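# Push the locker door shut until it latches

## Task

Close the locker's door far enough that its latch catches. Swinging the door open hard counts as failure, and so does the robot toppling or finishing tilted. The door must stay shut on its own, not because the robot is holding it. Once it is latched, release it and back the robot away.

## Robot and tools

The robot is a Hello Robot Stretch 4. It has an omni-wheel base, a lift running up a mast, one arm that telescopes straight ahead, a three-joint wrist and a two-finger gripper. It stands about 1.6 m tall, and no part of the base rim lies more than 0.23 m from the base origin. There is a single arm, so every joint target goes into one shared "joints" object.

Frames. The base frame sits on the floor beneath the base centre, with x ahead, y to the left and z up. hand_pose is expressed in this frame and marks a fixed point between the open fingertips. With all wrist joints at zero, its axes line up with the base frame. The printed position may be slightly off. The odometry frame is wherever the base frame was when the scene began. base_odometry comes from counting wheel turns, so slipping shows up as travel. Its heading is positive to the left, in -3.142 to 3.142.

execute_actions takes "actions", a list holding one action or none, and "cameras" (a list of head_camera, head_left_camera, head_right_camera, wrist_camera or all). Leaving "cameras" out, or passing null or ["all"], returns every camera; [] returns none. An action may contain "base", "joints" or both, plus optional "pace" and "contact_limits". Alternatively it may be {"end_of_arm": "enable_torque"} by itself, which turns back on any wrist or gripper motor that shut itself off. With an empty list the call only reports state and images. The motions in one action begin together but may end at different times, and no action runs longer than 15 s.

"base" accepts exactly one relative move, measured from the base's last reported position. translate_m drives straight in metres, forward positive, -2 to 2. strafe_m slides sideways in metres, left positive, -2 to 2. rotate_rad turns in place in radians, counter-clockwise (left) positive, -3.2 to 3.2.

"joints" holds absolute targets, by name. lift_m is 0 to 1.2 m. arm_m is the extension, 0 to 0.55 m. wrist_yaw_rad is -1.134 to 4.276: 0 points ahead, positive turns left, 3.14 is folded back, and above 3.4 the arm may block it. wrist_pitch_rad is -1.117 to 4.259: 0 is level, 1.57 points down. wrist_roll_rad is -1.117 to 4.259: at 0 the fingers are level, and positive rolls clockwise as seen from behind. gripper_m is the fingertip gap, -0.038 to 0.141 m; below 0 the fingers press together. Tolerances for "done" are 0.004 for lift, arm and gripper, 0.02 for yaw and roll, and 0.05 for pitch. A joint target outside its range is clipped and the result reports it. Any unknown key or other out-of-range value rejects the entire call.

"pace" is "slow", "default", "fast" or "max" (default if omitted). Base speed is 0.1, 0.3, 0.4 or 0.6 m/s and turning 1, 2, 3 or 4 rad/s. With the lift above 0.2 at the start of a move, these drop, down to 0.3 m/s and 1 rad/s at lift_m 1.2. "contact_limits" takes only arm_m, from 0 (gentlest) to 0.75 (firmest), default 0.5. It sets how much force the arm may push with before stopping.

wait takes "seconds", 0 to 10, and returns the same report without commanding anything. zoom_image takes "camera" and "region" [x0, y0, x1, y1] in pixels from the top-left, at most 504 by 504. It works on the latest full image from that camera. finished_scene takes "scene" (an integer) and closes the scene permanently; its result says whether the goal was met. If a result reports a stop, the remaining execute_actions, wait and finished_scene calls in that reply are skipped.

Cameras. head_camera sits on top of the mast, looking forward and down; turn the base to aim it. head_left_camera and head_right_camera are fisheyes on either side of it, angled more steeply down, and show the base and arm. wrist_camera looks along the fingers, with the fingertips near the bottom of its image.

Result lines. lidar_m gives 12 distances in metres for 30-degree sectors: sector 1 is straight ahead, then counter-clockwise (4 left, 7 behind, 10 right). "-" means nothing was seen or something is closer than 0.25 m. It covers about 0.15 m up to robot height and can miss glass, thin legs and things behind the robot. wrist_depth_mm is a 7x7 grid of median depths, 100 to 2000 mm, read from the top left. turned_by_wheels and turned_by_imu differing by more than about 0.1 rad suggests a collision or slip. base_tilt gives forward and right lean in degrees. motor_effort gives percent of maximum, with the peak in brackets. base_status and joint_status report "done", "off_target", "contact_stop_at_<key>", "limit_stop_at_<name>", "time_out" or "torque_fault". on_its_own describes what happened without being commanded; there "held at" is the target held, not the actual position.

Cautions. After a contact stop, that part goes slack; a slack lift may sink and slack wheels may roll. Tilt over 6 degrees gives limit_stop_at_tilt and freezes lift, arm and wheels. Pushing the gripper into something with the base or arm can cause a wrist torque_fault, which needs enable_torque. Steady pushing, especially with the gripper high or at a high contact limit, can tip the robot. limit_stop_at_own_body is likely when pitch is below -0.2 while roll is below -0.4 or above 4. To unfold at the start, send lift_m 0.4 and wrist_yaw_rad 0 together. Push the door gently so it closes without slamming. Then let go, check that it stays latched, and drive clear.

Each tool is called after "Emit:" in YAML: its name, and indented under it one key for each argument.

## Session

Emit:
execute_actions:
  actions: []

Scene clock: 0.00 s.
base_odometry: x=+0.000 y=+0.000 heading=+0.000 (m, m, rad; odometry frame)
turned_by_wheels: +0.000 (rad since the last result)
turned_by_imu: +0.000 (rad since the last result)
base_tilt: forward=+0.0 right=-0.2 (deg)
lidar_m: 1.33 1.32 1.40 2.07 2.51 2.70 2.47 1.94 2.59 1.47 1.42 1.53
base_status: not commanded
joint_positions: lift_m=+0.254 arm_m=+0.002 wrist_yaw_rad=+3.186 wrist_pitch_rad=-0.005 wrist_roll_rad=+0.010 gripper_m=+0.057
joint_status: not commanded
motor_effort: lift_m=+20 arm_m=+0 wrist_yaw_rad=+0 wrist_pitch_rad=-6 wrist_roll_rad=-1 gripper_m=-3 wheel_0=+0 wheel_1=-1 wheel_2=+0 (%)
hand_pose: x=-0.1196 y=+0.0747 z=+0.4340 quat_wxyz=(-0.022, +0.003, +0.005, +1.000) (m; base frame)
wrist_depth_mm: - 133 133 - - - - / - 109 133 - - - - / - 114 133 - - - - / 134 133 204 - - - - / 1708 - - - - - - / 1281 1576 196 1661 195 1661 1661 / 931 991 1138 109 1078 1098 1118
pictures: head_camera, head_left_camera, head_right_camera, wrist_camera
Images, in order (width x height): head_camera 420x560, head_left_camera 420x672, head_right_camera 420x672, wrist_camera 616x392.

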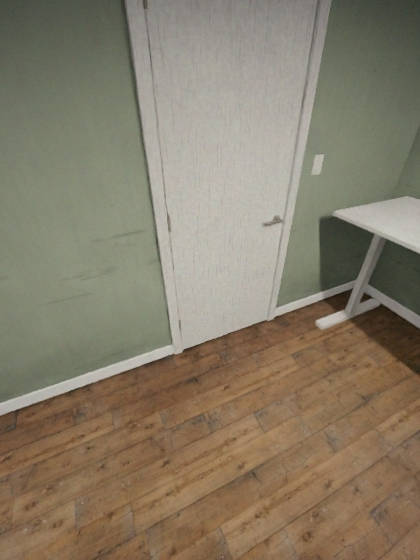

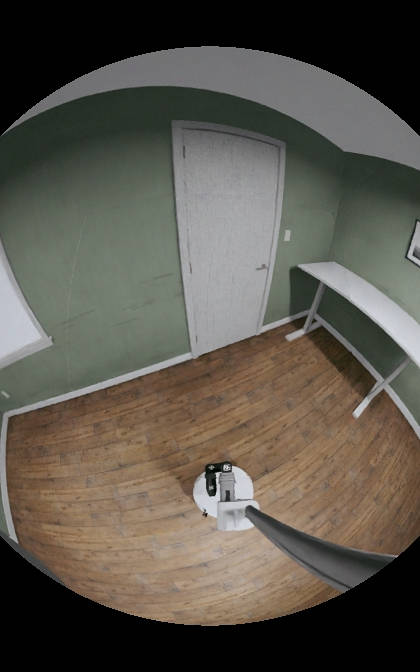

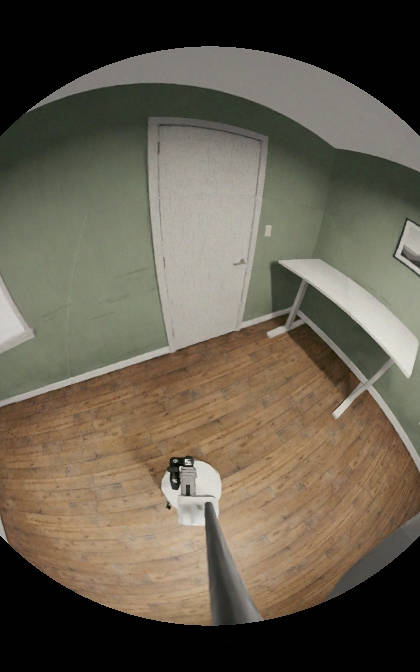

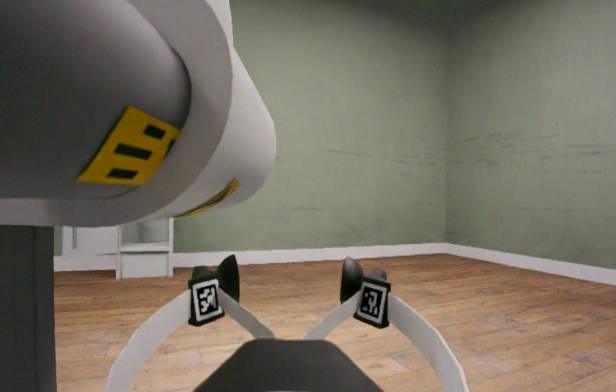

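Emit:
execute_actions:
  actions:
    - {"base":{"rotate_rad":-2.75},"joints":{"lift_m":0.5,"wrist_yaw_rad":0,"gripper_m":0},"pace":"fast"}
  cameras: ["head_camera","head_left_camera"]

Emit:
execute_actions:
  actions:
    - {"base":{"translate_m":0.9},"pace":"fast"}
  cameras: ["head_camera","head_left_camera"]

Scene clock: 4.73 s.
base_odometry: x=+0.000 y=+0.000 heading=-2.750 (m, m, rad; odometry frame)
turned_by_wheels: -2.750 (rad since the last result)
turned_by_imu: -2.715 (rad since the last result)
base_tilt: forward=+0.0 right=-0.2 (deg)
lidar_m: 1.93 2.46 2.33 1.41 1.46 1.36 1.31 1.36 1.79 2.52 2.59 2.52
base_status: done
joint_positions: lift_m=+0.500 arm_m=+0.002 wrist_yaw_rad=+0.000 wrist_pitch_rad=-0.005 wrist_roll_rad=+0.010 gripper_m=+0.000
joint_status: all done
motor_effort: lift_m=+23(28) arm_m=-1(1) wrist_yaw_rad=+0(5) wrist_pitch_rad=-7(6) wrist_roll_rad=-2(0) gripper_m=-7(5) wheel_0=+0(9) wheel_1=-1(12) wheel_2=-2(9) (%)
hand_pose: x=+0.4609 y=-0.0873 z=+0.6795 quat_wxyz=(+1.000, +0.005, -0.003, +0.000) (m; base frame)
wrist_depth_mm: - - 1921 - - - - / - - 1863 - - - - / - - 1863 - - - - / - - 1808 - - - - / - - 1863 - - - - / - - 185 202 - - - / 1537 1430 1661 109 1499 1708 1661
pictures: head_camera, head_left_camera
Images, in order (width x height): head_camera 420x560, head_left_camera 420x672.

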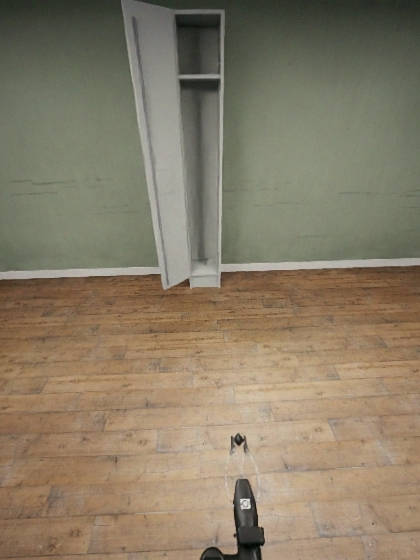

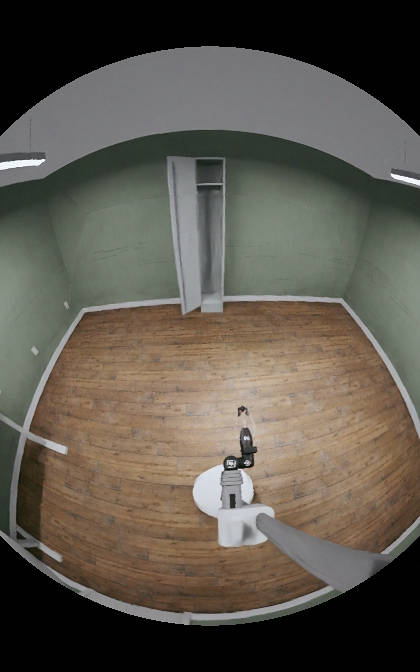

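Scene clock: 8.27 s.
base_odometry: x=-0.832 y=-0.343 heading=-2.750 (m, m, rad; odometry frame)
turned_by_wheels: +0.000 (rad since the last result)
turned_by_imu: -0.004 (rad since the last result)
base_tilt: forward=+0.1 right=-0.2 (deg)
lidar_m: 1.16 1.07 2.06 2.24 1.59 2.01 2.22 2.27 2.63 2.47 2.28 1.61
base_status: done
joint_positions: lift_m=+0.500 arm_m=+0.002 wrist_yaw_rad=+0.000 wrist_pitch_rad=-0.005 wrist_roll_rad=+0.010 gripper_m=+0.000
joint_status: not commanded
motor_effort: lift_m=+23(23) arm_m=-1(0) wrist_yaw_rad=+0(1) wrist_pitch_rad=-6(7) wrist_roll_rad=-1(1) gripper_m=-4(6) wheel_0=+2(8) wheel_1=+1(6) wheel_2=+0(11) (%)
hand_pose: x=+0.4609 y=-0.0874 z=+0.6795 quat_wxyz=(+1.000, +0.005, -0.003, +0.000) (m; base frame)
wrist_depth_mm: 778 854 1281 1336 1336 1366 1430 / 788 878 1255 1308 1366 1366 1397 / 798 866 1255 1336 1366 1366 1430 / 798 878 1308 1336 1336 1397 1397 / 809 878 1255 1308 1336 1397 1430 / 798 878 185 202 1336 1366 1430 / 798 820 1118 109 1336 1397 1397
pictures: head_camera, head_left_camera
Images, in order (width x height): head_camera 420x560, head_left_camera 420x672.

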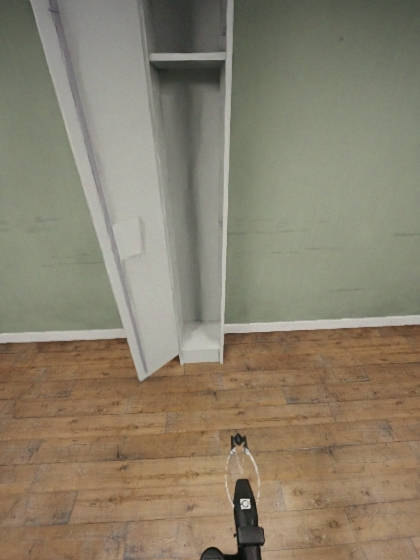

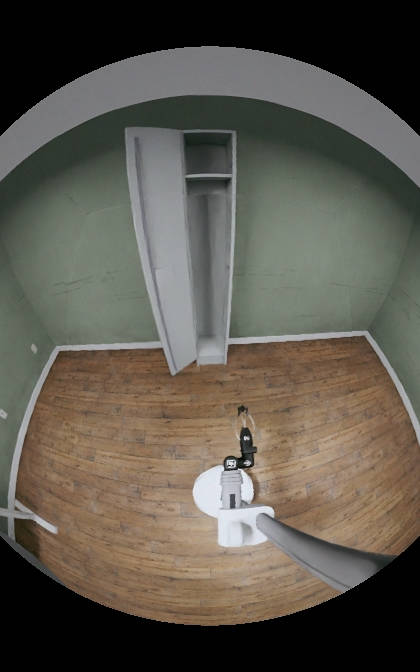

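Emit:
execute_actions:
  actions:
    - {"base":{"strafe_m":0.72},"joints":{"arm_m":0.4},"pace":"fast"}
  cameras: []

Emit:
execute_actions:
  actions:
    - {"base":{"translate_m":0.2}}
  cameras: ["head_camera","head_right_camera"]

Scene clock: 13.60 s.
base_odometry: x=-0.557 y=-1.009 heading=-2.750 (m, m, rad; odometry frame)
turned_by_wheels: +0.000 (rad since the last result)
turned_by_imu: +0.002 (rad since the last result)
base_tilt: forward=+0.1 right=-0.2 (deg)
lidar_m: 1.46 1.52 1.61 1.53 1.00 1.03 2.22 2.30 3.04 3.21 2.23 1.03
base_status: done
joint_positions: lift_m=+0.500 arm_m=+0.399 wrist_yaw_rad=+0.000 wrist_pitch_rad=-0.005 wrist_roll_rad=+0.010 gripper_m=+0.000
joint_status: all done
motor_effort: lift_m=+23(23) arm_m=+8(8) wrist_yaw_rad=+0(1) wrist_pitch_rad=-5(5) wrist_roll_rad=-1(0) gripper_m=-7(5) wheel_0=+2(13) wheel_1=-1(11) wheel_2=-1(1) (%)
hand_pose: x=+0.8580 y=-0.0874 z=+0.6796 quat_wxyz=(+1.000, +0.005, -0.003, +0.000) (m; base frame)
wrist_depth_mm: 820 842 866 878 891 394 854 / 831 831 866 878 891 394 854 / 831 842 854 878 891 397 854 / 831 842 866 878 891 399 854 / 842 842 866 878 904 402 854 / 831 854 184 202 878 455 831 / 831 842 854 109 891 430 866
pictures: none
No camera images: the call's "cameras" was empty. Leave "cameras" out to get every camera's image.

Scene clock: 15.67 s.
base_odometry: x=-0.742 y=-1.085 heading=-2.750 (m, m, rad; odometry frame)
turned_by_wheels: +0.000 (rad since the last result)
turned_by_imu: +0.000 (rad since the last result)
base_tilt: forward=+0.2 right=-0.1 (deg)
lidar_m: 1.26 1.32 1.62 1.52 1.24 1.13 2.42 2.55 3.33 3.18 1.92 0.84
base_status: done
joint_positions: lift_m=+0.500 arm_m=+0.399 wrist_yaw_rad=+0.000 wrist_pitch_rad=-0.005 wrist_roll_rad=+0.010 gripper_m=+0.000
joint_status: not commanded
motor_effort: lift_m=+23(23) arm_m=+8(8) wrist_yaw_rad=+0(1) wrist_pitch_rad=-5(6) wrist_roll_rad=-1(0) gripper_m=-7(8) wheel_0=+2(6) wheel_1=+1(5) wheel_2=+1(7) (%)
hand_pose: x=+0.8581 y=-0.0874 z=+0.6796 quat_wxyz=(+1.000, +0.005, -0.003, +0.000) (m; base frame)
wrist_depth_mm: 634 647 654 668 683 699 559 / 634 640 654 668 683 691 564 / 634 647 654 668 683 699 564 / 634 647 661 668 676 691 564 / 640 640 661 676 683 699 564 / 634 647 184 202 691 699 554 / 647 640 661 109 699 707 549
pictures: head_camera, head_right_camera
Images, in order (width x height): head_camera 420x560, head_right_camera 420x672.

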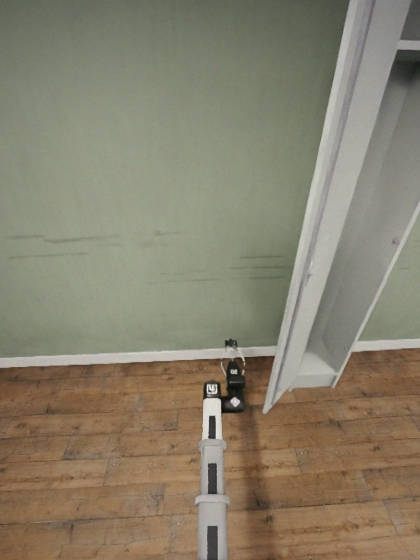

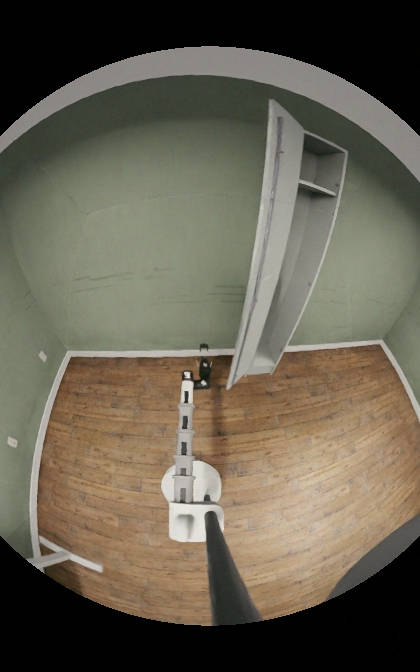

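Emit:
execute_actions:
  actions:
    - {"joints":{"arm_m":0.48}}
  cameras: []

Emit:
execute_actions:
  actions:
    - {"base":{"strafe_m":-0.35},"pace":"slow"}
  cameras: ["head_camera","head_right_camera"]

Scene clock: 18.13 s.
base_odometry: x=-0.742 y=-1.085 heading=-2.750 (m, m, rad; odometry frame)
turned_by_wheels: +0.000 (rad since the last result)
turned_by_imu: +0.000 (rad since the last result)
base_tilt: forward=+0.1 right=-0.2 (deg)
lidar_m: 1.26 1.31 1.64 1.55 1.27 1.13 2.42 2.54 3.33 3.18 1.90 0.82
base_status: not commanded
joint_positions: lift_m=+0.500 arm_m=+0.479 wrist_yaw_rad=+0.000 wrist_pitch_rad=-0.005 wrist_roll_rad=+0.010 gripper_m=+0.000
joint_status: all done
motor_effort: lift_m=+23(23) arm_m=+8(8) wrist_yaw_rad=+0(1) wrist_pitch_rad=-6(5) wrist_roll_rad=+0(0) gripper_m=-7(10) wheel_0=+2(2) wheel_1=+1(1) wheel_2=+1(1) (%)
hand_pose: x=+0.9380 y=-0.0874 z=+0.6796 quat_wxyz=(+1.000, +0.005, -0.003, +0.000) (m; base frame)
wrist_depth_mm: 559 564 580 585 597 615 554 / 554 564 574 591 603 609 559 / 559 569 574 591 597 621 564 / 559 569 580 591 603 615 559 / 559 564 574 591 609 621 559 / 559 569 184 202 603 615 549 / 559 569 580 109 603 621 544
pictures: none
No camera images: the call's "cameras" was empty. Leave "cameras" out to get every camera's image.

Scene clock: 22.77 s.
base_odometry: x=-0.876 y=-0.762 heading=-2.750 (m, m, rad; odometry frame)
turned_by_wheels: +0.000 (rad since the last result)
turned_by_imu: +0.000 (rad since the last result)
base_tilt: forward=+0.1 right=-0.2 (deg)
lidar_m: 0.73 1.33 1.78 1.88 1.38 1.54 2.41 2.51 3.00 2.84 1.94 0.77
base_status: done
joint_positions: lift_m=+0.500 arm_m=+0.479 wrist_yaw_rad=+0.000 wrist_pitch_rad=-0.005 wrist_roll_rad=+0.010 gripper_m=+0.000
joint_status: not commanded
motor_effort: lift_m=+23(23) arm_m=+8(8) wrist_yaw_rad=+0(12) wrist_pitch_rad=-4(5) wrist_roll_rad=+0(1) gripper_m=-6(8) wheel_0=+2(8) wheel_1=-3(6) wheel_2=+1(4) (%)
hand_pose: x=+0.9380 y=-0.0874 z=+0.6796 quat_wxyz=(+1.000, +0.005, -0.003, +0.000) (m; base frame)
wrist_depth_mm: 574 585 597 603 231 139 - / 574 585 603 609 230 139 - / 569 585 597 609 229 140 - / 574 585 603 609 228 139 - / 580 585 603 603 225 138 - / 574 591 185 203 190 136 - / 574 585 597 109 201 131 -
pictures: head_camera, head_right_camera
Images, in order (width x height): head_camera 420x560, head_right_camera 420x672.

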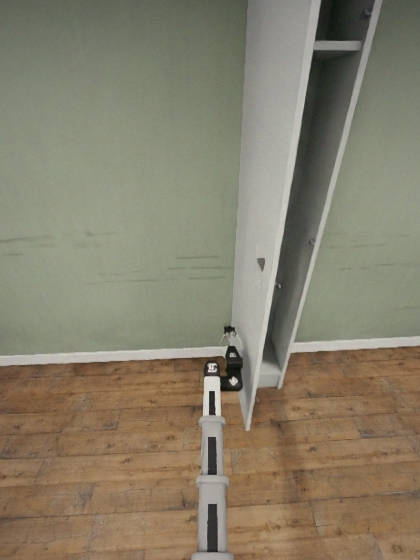

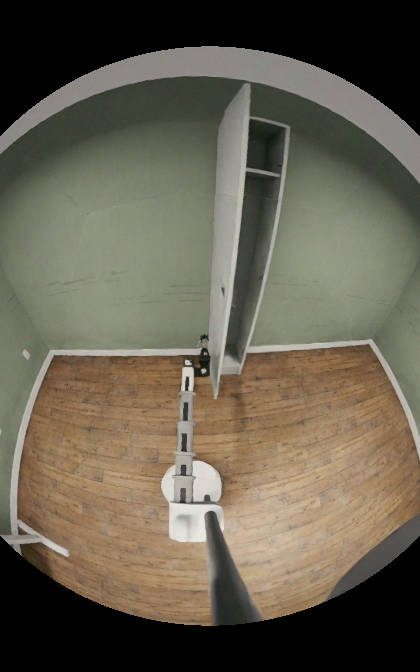

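Emit:
execute_actions:
  actions:
    - {"joints":{"arm_m":0.38}}
  cameras: []

Emit:
execute_actions:
  actions:
    - {"base":{"strafe_m":-0.27},"pace":"slow"}
  cameras: []

Emit:
execute_actions:
  actions:
    - {"joints":{"arm_m":0.55},"pace":"slow","contact_limits":{"arm_m":0.4}}
  cameras: []

Emit:
execute_actions:
  actions:
    - {"joints":{"arm_m":0.2}}
  cameras: ["head_camera","wrist_camera"]

Scene clock: 26.27 s.
base_odometry: x=-0.876 y=-0.762 heading=-2.750 (m, m, rad; odometry frame)
turned_by_wheels: +0.000 (rad since the last result)
turned_by_imu: +0.000 (rad since the last result)
base_tilt: forward=+0.0 right=-0.1 (deg)
lidar_m: 0.70 1.33 1.78 1.89 1.42 1.55 2.41 2.52 3.02 2.82 1.95 0.74
base_status: not commanded
joint_positions: lift_m=+0.500 arm_m=+0.381 wrist_yaw_rad=+0.000 wrist_pitch_rad=-0.005 wrist_roll_rad=+0.010 gripper_m=+0.000
joint_status: all done
motor_effort: lift_m=+23(23) arm_m=-8(7) wrist_yaw_rad=+0(0) wrist_pitch_rad=-7(7) wrist_roll_rad=-1(2) gripper_m=-6(6) wheel_0=+2(2) wheel_1=-3(3) wheel_2=+1(1) (%)
hand_pose: x=+0.8408 y=-0.0874 z=+0.6796 quat_wxyz=(+1.000, +0.005, -0.003, +0.000) (m; base frame)
wrist_depth_mm: 676 683 691 707 279 179 - / 661 683 691 699 281 179 144 / 676 683 699 707 279 180 144 / 661 691 699 699 278 179 144 / 676 683 691 676 274 179 144 / 668 683 184 202 236 176 142 / 668 676 699 109 250 169 -
pictures: none
No camera images: the call's "cameras" was empty. Leave "cameras" out to get every camera's image.

Scene clock: 30.10 s.
base_odometry: x=-0.979 y=-0.513 heading=-2.750 (m, m, rad; odometry frame)
turned_by_wheels: +0.000 (rad since the last result)
turned_by_imu: +0.000 (rad since the last result)
base_tilt: forward=+0.1 right=-0.2 (deg)
lidar_m: 0.82 1.31 1.76 2.15 1.58 1.90 2.42 2.50 2.73 2.57 1.97 1.37
base_status: done
joint_positions: lift_m=+0.500 arm_m=+0.381 wrist_yaw_rad=+0.000 wrist_pitch_rad=-0.005 wrist_roll_rad=+0.010 gripper_m=+0.000
joint_status: not commanded
motor_effort: lift_m=+23(23) arm_m=-8(8) wrist_yaw_rad=-1(11) wrist_pitch_rad=-6(5) wrist_roll_rad=-1(0) gripper_m=-6(8) wheel_0=+2(9) wheel_1=-3(5) wheel_2=+1(2) (%)
hand_pose: x=+0.8407 y=-0.0874 z=+0.6796 quat_wxyz=(+1.000, +0.005, -0.003, +0.000) (m; base frame)
wrist_depth_mm: 683 349 285 241 741 741 759 / 676 345 283 240 741 750 759 / 683 345 283 241 741 759 759 / 683 343 283 240 741 759 768 / 683 343 281 236 741 750 768 / 691 343 184 202 732 759 759 / 676 314 290 109 427 759 759
pictures: none
No camera images: the call's "cameras" was empty. Leave "cameras" out to get every camera's image.

Scene clock: 33.07 s.
base_odometry: x=-0.979 y=-0.513 heading=-2.750 (m, m, rad; odometry frame)
turned_by_wheels: +0.000 (rad since the last result)
turned_by_imu: +0.000 (rad since the last result)
base_tilt: forward=+0.2 right=-0.2 (deg)
lidar_m: 0.96 1.33 1.74 2.16 1.61 1.87 2.39 2.50 2.70 2.57 1.96 1.37
base_status: not commanded
joint_positions: lift_m=+0.500 arm_m=+0.548 wrist_yaw_rad=-0.005 wrist_pitch_rad=-0.006 wrist_roll_rad=+0.010 gripper_m=+0.000
joint_status: all done
on_its_own: wrist_yaw_rad is at rest, and its effort (+14) is outside its rest range (-13 to +13)
motor_effort: lift_m=+23(23) arm_m=+14(16) wrist_yaw_rad=+14(17) wrist_pitch_rad=-4(6) wrist_roll_rad=-1(0) gripper_m=-4(5) wheel_0=+3(3) wheel_1=-1(3) wheel_2=-3(4) (%)
contact_limits: arm_m 0.4
hand_pose: x=+1.0065 y=-0.0889 z=+0.6797 quat_wxyz=(+1.000, +0.005, -0.003, -0.002) (m; base frame)
wrist_depth_mm: 218 224 228 233 236 569 585 / 219 223 228 233 237 585 591 / 220 224 229 233 238 580 591 / 220 225 229 233 238 585 597 / 220 224 229 233 239 580 591 / 220 224 182 199 237 580 585 / 221 223 229 109 237 585 597
pictures: none
No camera images: the call's "cameras" was empty. Leave "cameras" out to get every camera's image.

Scene clock: 35.23 s.
base_odometry: x=-0.979 y=-0.513 heading=-2.750 (m, m, rad; odometry frame)
turned_by_wheels: +0.000 (rad since the last result)
turned_by_imu: +0.000 (rad since the last result)
base_tilt: forward=+0.1 right=-0.1 (deg)
lidar_m: 0.96 1.35 1.77 2.15 1.60 1.86 2.41 2.51 2.73 2.58 1.98 1.39
base_status: not commanded
joint_positions: lift_m=+0.500 arm_m=+0.201 wrist_yaw_rad=+0.000 wrist_pitch_rad=-0.005 wrist_roll_rad=+0.010 gripper_m=+0.000
joint_status: all done
motor_effort: lift_m=+23(23) arm_m=-8(12) wrist_yaw_rad=+1(15) wrist_pitch_rad=-7(6) wrist_roll_rad=+0(0) gripper_m=-6(6) wheel_0=+3(3) wheel_1=-1(1) wheel_2=-1(3) (%)
hand_pose: x=+0.6608 y=-0.0874 z=+0.6795 quat_wxyz=(+1.000, +0.005, -0.003, +0.000) (m; base frame)
wrist_depth_mm: 854 878 569 580 917 946 976 / 854 854 564 580 931 960 960 / 854 866 569 580 917 946 960 / 866 878 574 585 917 960 976 / 866 866 569 585 931 946 960 / 854 878 184 203 917 960 976 / 866 564 574 109 931 946 960
pictures: head_camera, wrist_camera
Images, in order (width x height): head_camera 420x560, wrist_camera 616x392.

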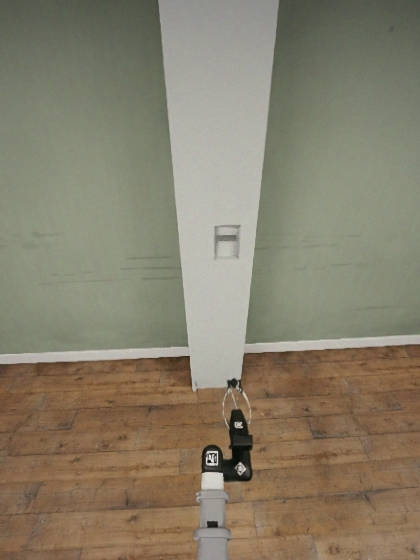

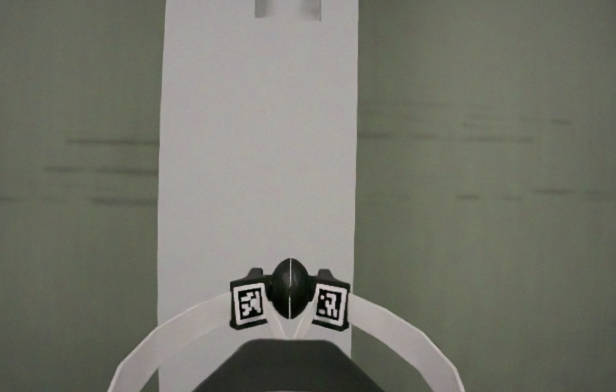

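Looks flush with the wall slope.

Emit:
finished_scene:
  scene: 1

The scene is finished: the task was done.


## Next scene

The same job, from a new start.

Emit:
execute_actions:
  actions:
    - {"joints":{"lift_m":0.5,"wrist_yaw_rad":0,"gripper_m":0},"pace":"fast"}

Scene clock: 2.40 s.
base_odometry: x=+0.000 y=+0.000 heading=+0.000 (m, m, rad; odometry frame)
turned_by_wheels: +0.000 (rad since the last result)
turned_by_imu: +0.000 (rad since the last result)
base_tilt: forward=+0.1 right=-0.2 (deg)
lidar_m: 1.38 1.62 2.74 2.90 2.74 2.07 2.31 2.17 1.05 1.03 1.20 1.42
base_status: not commanded
joint_positions: lift_m=+0.500 arm_m=+0.002 wrist_yaw_rad=+0.000 wrist_pitch_rad=-0.005 wrist_roll_rad=+0.010 gripper_m=+0.000
joint_status: all done
motor_effort: lift_m=+24(27) arm_m=+0(1) wrist_yaw_rad=-1(5) wrist_pitch_rad=-6(5) wrist_roll_rad=+0(2) gripper_m=-8(7) wheel_0=+0(0) wheel_1=-1(1) wheel_2=+0(0) (%)
hand_pose: x=+0.4609 y=-0.0873 z=+0.6795 quat_wxyz=(+1.000, +0.005, -0.003, +0.000) (m; base frame)
wrist_depth_mm: 1397 1308 1281 1205 1118 1078 1042 / 1397 1336 1255 1182 1118 1078 1008 / 1430 1336 1255 1182 1138 1078 1042 / 1397 1336 1255 1182 1118 1078 1025 / 1397 1336 1255 1205 1118 1078 1025 / 1397 1308 183 191 1098 1078 1025 / 1366 1308 1281 - 1138 1060 1025
pictures: head_camera, head_left_camera, head_right_camera, wrist_camera
Images, in order (width x height): head_camera 420x560, head_left_camera 420x672, head_right_camera 420x672, wrist_camera 616x392.

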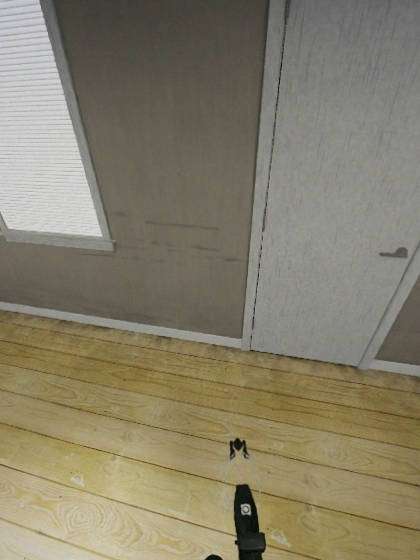

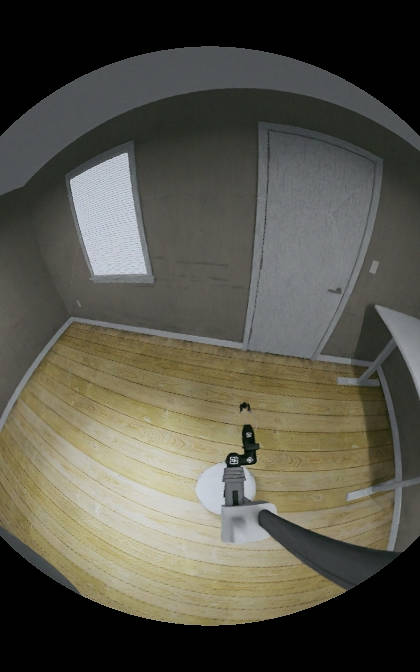

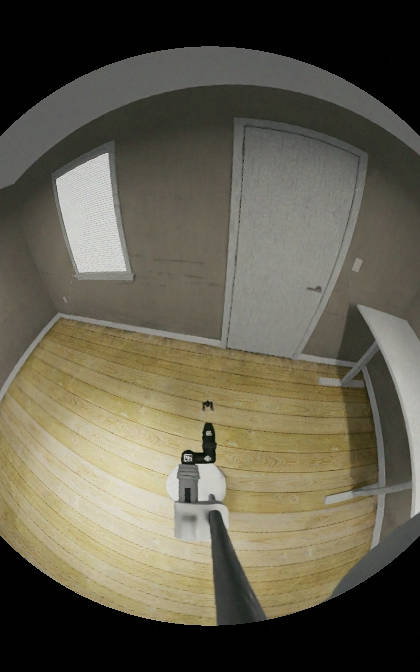

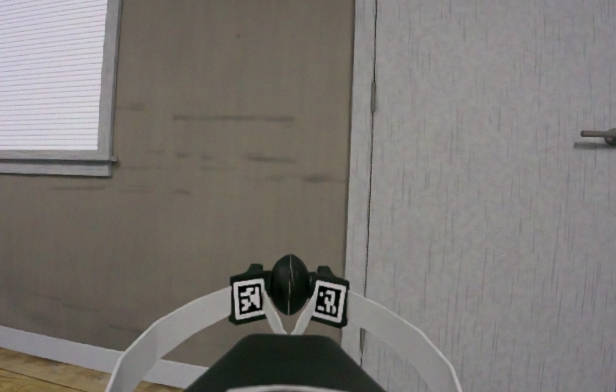

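Emit:
execute_actions:
  actions:
    - {"base":{"rotate_rad":2.95},"pace":"fast"}
  cameras: []

Emit:
execute_actions:
  actions:
    - {"base":{"translate_m":0.8},"pace":"fast"}
  cameras: ["head_camera","head_left_camera"]

Scene clock: 6.13 s.
base_odometry: x=+0.000 y=+0.000 heading=+2.950 (m, m, rad; odometry frame)
turned_by_wheels: +2.950 (rad since the last result)
turned_by_imu: +2.914 (rad since the last result)
base_tilt: forward=+0.1 right=-0.1 (deg)
lidar_m: 2.32 2.46 1.09 1.04 1.11 1.45 1.39 1.51 2.10 2.92 3.09 2.07
base_status: done
joint_positions: lift_m=+0.500 arm_m=+0.002 wrist_yaw_rad=+0.000 wrist_pitch_rad=-0.005 wrist_roll_rad=+0.010 gripper_m=+0.000
joint_status: not commanded
motor_effort: lift_m=+22(24) arm_m=-1(1) wrist_yaw_rad=-1(1) wrist_pitch_rad=-7(6) wrist_roll_rad=-1(2) gripper_m=-7(7) wheel_0=-1(9) wheel_1=-1(6) wheel_2=+0(14) (%)
hand_pose: x=+0.4610 y=-0.0874 z=+0.6796 quat_wxyz=(+1.000, +0.005, -0.003, +0.000) (m; base frame)
wrist_depth_mm: - - - - - 1661 - / - - - - - 1708 - / - - - - - 1708 - / - - - - - 1708 - / - - - - - 1708 - / - - 183 193 1756 1756 - / 1430 1397 1499 - 1430 1618 1618
pictures: none
No camera images: the call's "cameras" was empty. Leave "cameras" out to get every camera's image.

Scene clock: 9.43 s.
base_odometry: x=-0.785 y=+0.152 heading=+2.950 (m, m, rad; odometry frame)
turned_by_wheels: +0.000 (rad since the last result)
turned_by_imu: -0.004 (rad since the last result)
base_tilt: forward=+0.1 right=-0.2 (deg)
lidar_m: 1.51 1.62 1.85 1.80 1.17 1.54 2.20 2.37 3.05 2.96 1.45 1.35
base_status: done
joint_positions: lift_m=+0.500 arm_m=+0.002 wrist_yaw_rad=+0.000 wrist_pitch_rad=-0.005 wrist_roll_rad=+0.010 gripper_m=+0.000
joint_status: not commanded
motor_effort: lift_m=+22(22) arm_m=-1(1) wrist_yaw_rad=+0(0) wrist_pitch_rad=-5(5) wrist_roll_rad=-1(2) gripper_m=-6(8) wheel_0=+1(7) wheel_1=+1(6) wheel_2=+2(9) (%)
hand_pose: x=+0.4609 y=-0.0874 z=+0.6796 quat_wxyz=(+1.000, +0.005, -0.003, +0.000) (m; base frame)
wrist_depth_mm: 1281 1281 1281 1308 1281 1205 1098 / 1281 1281 1281 1281 1255 1255 1098 / 1281 1281 1281 1255 1281 1229 1078 / 1281 1308 1255 1308 1281 1205 1118 / 1281 1281 1281 1281 1229 1182 1098 / 1281 1281 183 193 1281 1255 1078 / 1281 1281 1281 - 1281 1138 1098
pictures: head_camera, head_left_camera
Images, in order (width x height): head_camera 420x560, head_left_camera 420x672.

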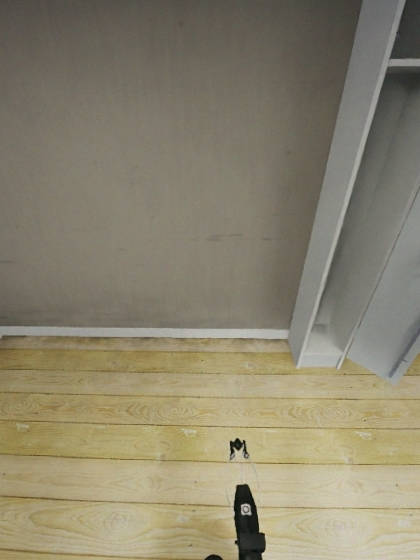

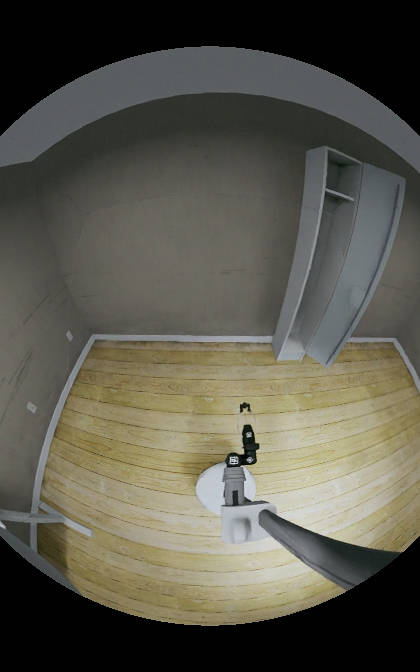

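Emit:
execute_actions:
  actions:
    - {"base":{"strafe_m":-1.3},"joints":{"arm_m":0.3},"pace":"fast"}
  cameras: ["head_camera","head_left_camera"]

Scene clock: 15.97 s.
base_odometry: x=-0.538 y=+1.429 heading=+2.950 (m, m, rad; odometry frame)
turned_by_wheels: +0.000 (rad since the last result)
turned_by_imu: -0.001 (rad since the last result)
base_tilt: forward=+0.1 right=-0.2 (deg)
lidar_m: 0.98 1.04 2.19 2.41 2.43 2.35 2.28 2.25 1.69 1.65 1.77 1.48
base_status: done
joint_positions: lift_m=+0.500 arm_m=+0.299 wrist_yaw_rad=+0.000 wrist_pitch_rad=-0.005 wrist_roll_rad=+0.010 gripper_m=+0.000
joint_status: all done
motor_effort: lift_m=+22(22) arm_m=+7(9) wrist_yaw_rad=-1(0) wrist_pitch_rad=-5(6) wrist_roll_rad=+0(1) gripper_m=-8(6) wheel_0=-2(13) wheel_1=+0(11) wheel_2=+1(2) (%)
hand_pose: x=+0.7581 y=-0.0874 z=+0.6796 quat_wxyz=(+1.000, +0.005, -0.003, +0.000) (m; base frame)
wrist_depth_mm: 439 946 931 917 931 917 917 / 442 931 931 917 931 917 904 / 525 931 946 917 917 931 917 / 445 917 931 931 931 917 917 / 442 946 931 931 931 917 917 / 445 946 183 193 931 917 931 / 484 831 946 - 917 931 904
pictures: head_camera, head_left_camera
Images, in order (width x height): head_camera 420x560, head_left_camera 420x672.

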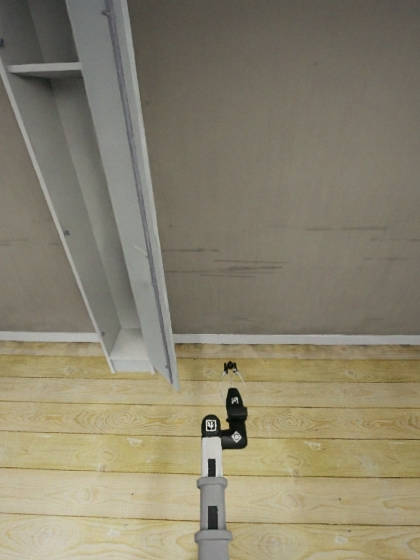

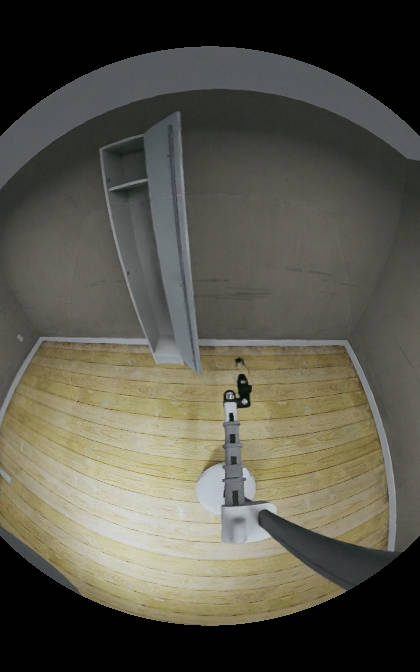

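Emit:
execute_actions:
  actions:
    - {"base":{"translate_m":0.2},"joints":{"arm_m":0.4}}
  cameras: []

Emit:
execute_actions:
  actions:
    - {"base":{"strafe_m":0.42},"pace":"slow"}
  cameras: ["head_camera"]

Emit:
execute_actions:
  actions:
    - {"joints":{"arm_m":0.33}}
  cameras: []

Emit:
execute_actions:
  actions:
    - {"base":{"strafe_m":0.25},"pace":"slow"}
  cameras: ["head_camera"]

Scene clock: 20.43 s.
base_odometry: x=-0.734 y=+1.467 heading=+2.950 (m, m, rad; odometry frame)
turned_by_wheels: +0.000 (rad since the last result)
turned_by_imu: +0.000 (rad since the last result)
base_tilt: forward=+0.1 right=-0.2 (deg)
lidar_m: 0.77 0.79 1.88 2.81 2.49 2.55 2.48 2.26 1.71 1.64 1.74 1.30
base_status: done
joint_positions: lift_m=+0.500 arm_m=+0.399 wrist_yaw_rad=+0.000 wrist_pitch_rad=-0.005 wrist_roll_rad=+0.010 gripper_m=+0.000
joint_status: all done
motor_effort: lift_m=+22(22) arm_m=+7(8) wrist_yaw_rad=-1(1) wrist_pitch_rad=-6(6) wrist_roll_rad=+0(0) gripper_m=-8(7) wheel_0=+2(1) wheel_1=+2(6) wheel_2=-1(13) (%)
hand_pose: x=+0.8582 y=-0.0874 z=+0.6796 quat_wxyz=(+1.000, +0.005, -0.003, +0.000) (m; base frame)
wrist_depth_mm: 640 640 627 634 627 627 621 / 640 640 634 634 634 634 634 / 634 640 634 634 634 627 621 / 640 640 634 634 634 634 634 / 647 640 640 634 640 634 634 / 647 640 183 193 640 634 627 / 647 640 640 - 634 634 634
pictures: none
No camera images: the call's "cameras" was empty. Leave "cameras" out to get every camera's image.

Scene clock: 25.77 s.
base_odometry: x=-0.814 y=+1.054 heading=+2.950 (m, m, rad; odometry frame)
turned_by_wheels: +0.000 (rad since the last result)
turned_by_imu: +0.001 (rad since the last result)
base_tilt: forward=+0.1 right=-0.1 (deg)
lidar_m: 0.74 1.07 1.96 2.67 2.06 2.52 2.45 2.62 2.14 2.08 1.75 1.31
base_status: done
joint_positions: lift_m=+0.500 arm_m=+0.399 wrist_yaw_rad=+0.000 wrist_pitch_rad=-0.005 wrist_roll_rad=+0.010 gripper_m=+0.000
joint_status: not commanded
motor_effort: lift_m=+22(22) arm_m=+7(7) wrist_yaw_rad=+0(35) wrist_pitch_rad=-5(5) wrist_roll_rad=+0(1) gripper_m=-5(14) wheel_0=-2(20) wheel_1=+2(5) wheel_2=-1(8) (%)
hand_pose: x=+0.8582 y=-0.0875 z=+0.6797 quat_wxyz=(+1.000, +0.005, -0.003, +0.000) (m; base frame)
wrist_depth_mm: 213 252 314 647 647 640 640 / 215 254 315 647 654 647 640 / 217 257 320 654 654 654 640 / 218 258 324 654 654 647 647 / 219 259 324 654 654 640 647 / 220 254 183 193 647 647 647 / 220 238 303 - 647 654 654
pictures: head_camera
Images, in order (width x height): head_camera 420x560.

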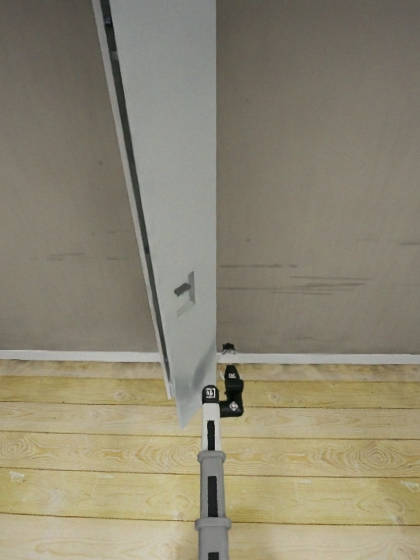

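Scene clock: 26.90 s.
base_odometry: x=-0.814 y=+1.054 heading=+2.950 (m, m, rad; odometry frame)
turned_by_wheels: +0.000 (rad since the last result)
turned_by_imu: +0.000 (rad since the last result)
base_tilt: forward=+0.1 right=-0.1 (deg)
lidar_m: 0.77 1.04 1.92 2.66 2.08 2.54 2.46 2.59 2.13 2.07 1.77 1.33
base_status: not commanded
joint_positions: lift_m=+0.500 arm_m=+0.331 wrist_yaw_rad=+0.000 wrist_pitch_rad=-0.005 wrist_roll_rad=+0.010 gripper_m=+0.000
joint_status: all done
motor_effort: lift_m=+22(22) arm_m=-7(10) wrist_yaw_rad=+0(0) wrist_pitch_rad=-5(5) wrist_roll_rad=-1(0) gripper_m=-8(6) wheel_0=-2(2) wheel_1=+2(2) wheel_2=-1(1) (%)
hand_pose: x=+0.7907 y=-0.0874 z=+0.6796 quat_wxyz=(+1.000, +0.005, -0.003, +0.000) (m; base frame)
wrist_depth_mm: 259 301 368 715 715 715 707 / 263 306 373 715 715 715 707 / 264 307 375 715 715 707 715 / 266 310 379 715 715 715 707 / 267 312 379 723 715 723 715 / 267 304 183 193 723 707 715 / 268 289 359 - 715 723 723
pictures: none
No camera images: the call's "cameras" was empty. Leave "cameras" out to get every camera's image.

Scene clock: 30.53 s.
base_odometry: x=-0.862 y=+0.809 heading=+2.950 (m, m, rad; odometry frame)
turned_by_wheels: +0.000 (rad since the last result)
turned_by_imu: +0.001 (rad since the last result)
base_tilt: forward=+0.2 right=-0.1 (deg)
lidar_m: 0.84 1.36 1.94 2.41 1.88 2.49 2.46 2.63 2.42 2.33 1.80 0.99
base_status: done
joint_positions: lift_m=+0.500 arm_m=+0.331 wrist_yaw_rad=+0.000 wrist_pitch_rad=-0.005 wrist_roll_rad=+0.010 gripper_m=+0.000
joint_status: not commanded
motor_effort: lift_m=+22(22) arm_m=-7(7) wrist_yaw_rad=+0(15) wrist_pitch_rad=-6(5) wrist_roll_rad=-1(1) gripper_m=-5(8) wheel_0=-3(10) wheel_1=+2(6) wheel_2=-2(1) (%)
hand_pose: x=+0.7905 y=-0.0875 z=+0.6796 quat_wxyz=(+1.000, +0.005, -0.003, +0.000) (m; base frame)
wrist_depth_mm: 741 741 297 322 362 723 715 / 732 741 297 322 362 723 715 / 741 732 300 324 366 723 715 / 741 741 297 325 366 723 723 / 750 732 298 322 370 723 732 / 741 741 183 193 364 723 723 / 741 732 291 - 362 723 723
pictures: head_camera
Images, in order (width x height): head_camera 420x560.

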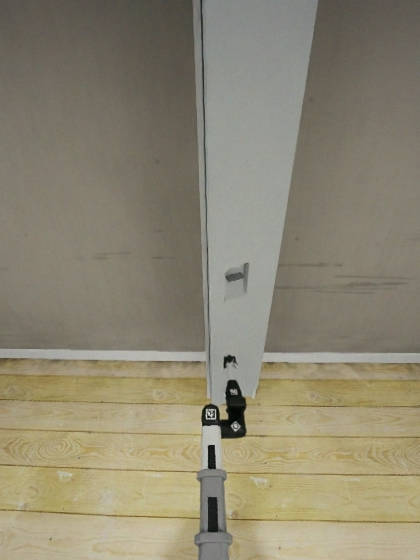

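Emit:
execute_actions:
  actions:
    - {"joints":{"arm_m":0.55},"pace":"slow","contact_limits":{"arm_m":0.3}}
  cameras: []

Emit:
execute_actions:
  actions:
    - {"joints":{"arm_m":0.2}}
  cameras: ["head_camera"]

Scene clock: 34.73 s.
base_odometry: x=-0.862 y=+0.809 heading=+2.950 (m, m, rad; odometry frame)
turned_by_wheels: +0.000 (rad since the last result)
turned_by_imu: +0.001 (rad since the last result)
base_tilt: forward=+0.2 right=-0.2 (deg)
lidar_m: 0.97 1.36 1.93 2.40 1.83 2.50 2.46 2.59 2.42 2.33 1.75 1.01
base_status: not commanded
joint_positions: lift_m=+0.500 arm_m=+0.517 wrist_yaw_rad=-0.004 wrist_pitch_rad=-0.006 wrist_roll_rad=+0.010 gripper_m=+0.000
joint_status: arm_m contact_stop (moved +0.186 of +0.219)
on_its_own: arm_m is slack since a contact_stop (your +0.550 is given up)
motor_effort: lift_m=+22(22) arm_m=+0(23) wrist_yaw_rad=+12(44) wrist_pitch_rad=-3(5) wrist_roll_rad=-1(1) gripper_m=-8(6) wheel_0=+3(3) wheel_1=+2(4) wheel_2=-4(12) (%)
contact_limits: arm_m 0.3
hand_pose: x=+0.9763 y=-0.0886 z=+0.6798 quat_wxyz=(+1.000, +0.005, -0.003, -0.002) (m; base frame)
wrist_depth_mm: 549 549 232 232 232 230 229 / 549 554 234 232 231 231 230 / 554 544 234 233 232 232 230 / 554 235 234 233 232 232 231 / 554 235 235 232 234 232 232 / 559 236 186 202 233 233 232 / 554 236 235 - 235 234 233
pictures: none
No camera images: the call's "cameras" was empty. Leave "cameras" out to get every camera's image.

not run: a stop came earlier in this reply.

Emit:
execute_actions:
  actions:
    - {"joints":{"arm_m":0.3}}
  cameras: ["head_camera"]

Scene clock: 37.30 s.
base_odometry: x=-0.862 y=+0.809 heading=+2.950 (m, m, rad; odometry frame)
turned_by_wheels: +0.000 (rad since the last result)
turned_by_imu: +0.000 (rad since the last result)
base_tilt: forward=+0.2 right=-0.3 (deg)
lidar_m: 0.97 1.34 1.94 2.40 1.84 2.49 2.47 2.61 2.38 2.33 1.75 1.01
base_status: not commanded
joint_positions: lift_m=+0.500 arm_m=+0.301 wrist_yaw_rad=+0.000 wrist_pitch_rad=-0.005 wrist_roll_rad=+0.010 gripper_m=+0.000
joint_status: all done
motor_effort: lift_m=+22(22) arm_m=-7(8) wrist_yaw_rad=+0(11) wrist_pitch_rad=-5(6) wrist_roll_rad=+0(1) gripper_m=-6(5) wheel_0=+1(3) wheel_1=+2(1) wheel_2=-3(4) (%)
hand_pose: x=+0.7607 y=-0.0874 z=+0.6796 quat_wxyz=(+1.000, +0.005, -0.003, +0.000) (m; base frame)
wrist_depth_mm: 759 759 445 473 442 741 750 / 759 768 445 442 439 750 741 / 768 768 449 445 445 759 750 / 768 768 449 445 445 750 750 / 768 768 445 452 442 759 750 / 778 778 183 193 442 759 750 / 768 768 452 - 445 759 759
pictures: head_camera
Images, in order (width x height): head_camera 420x560.

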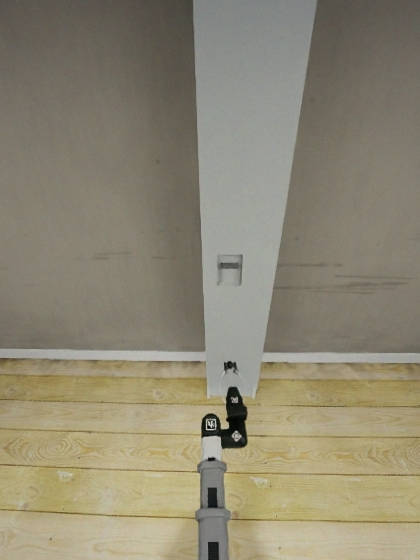

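Emit:
finished_scene:
  scene: 2

The scene is finished: the task was done.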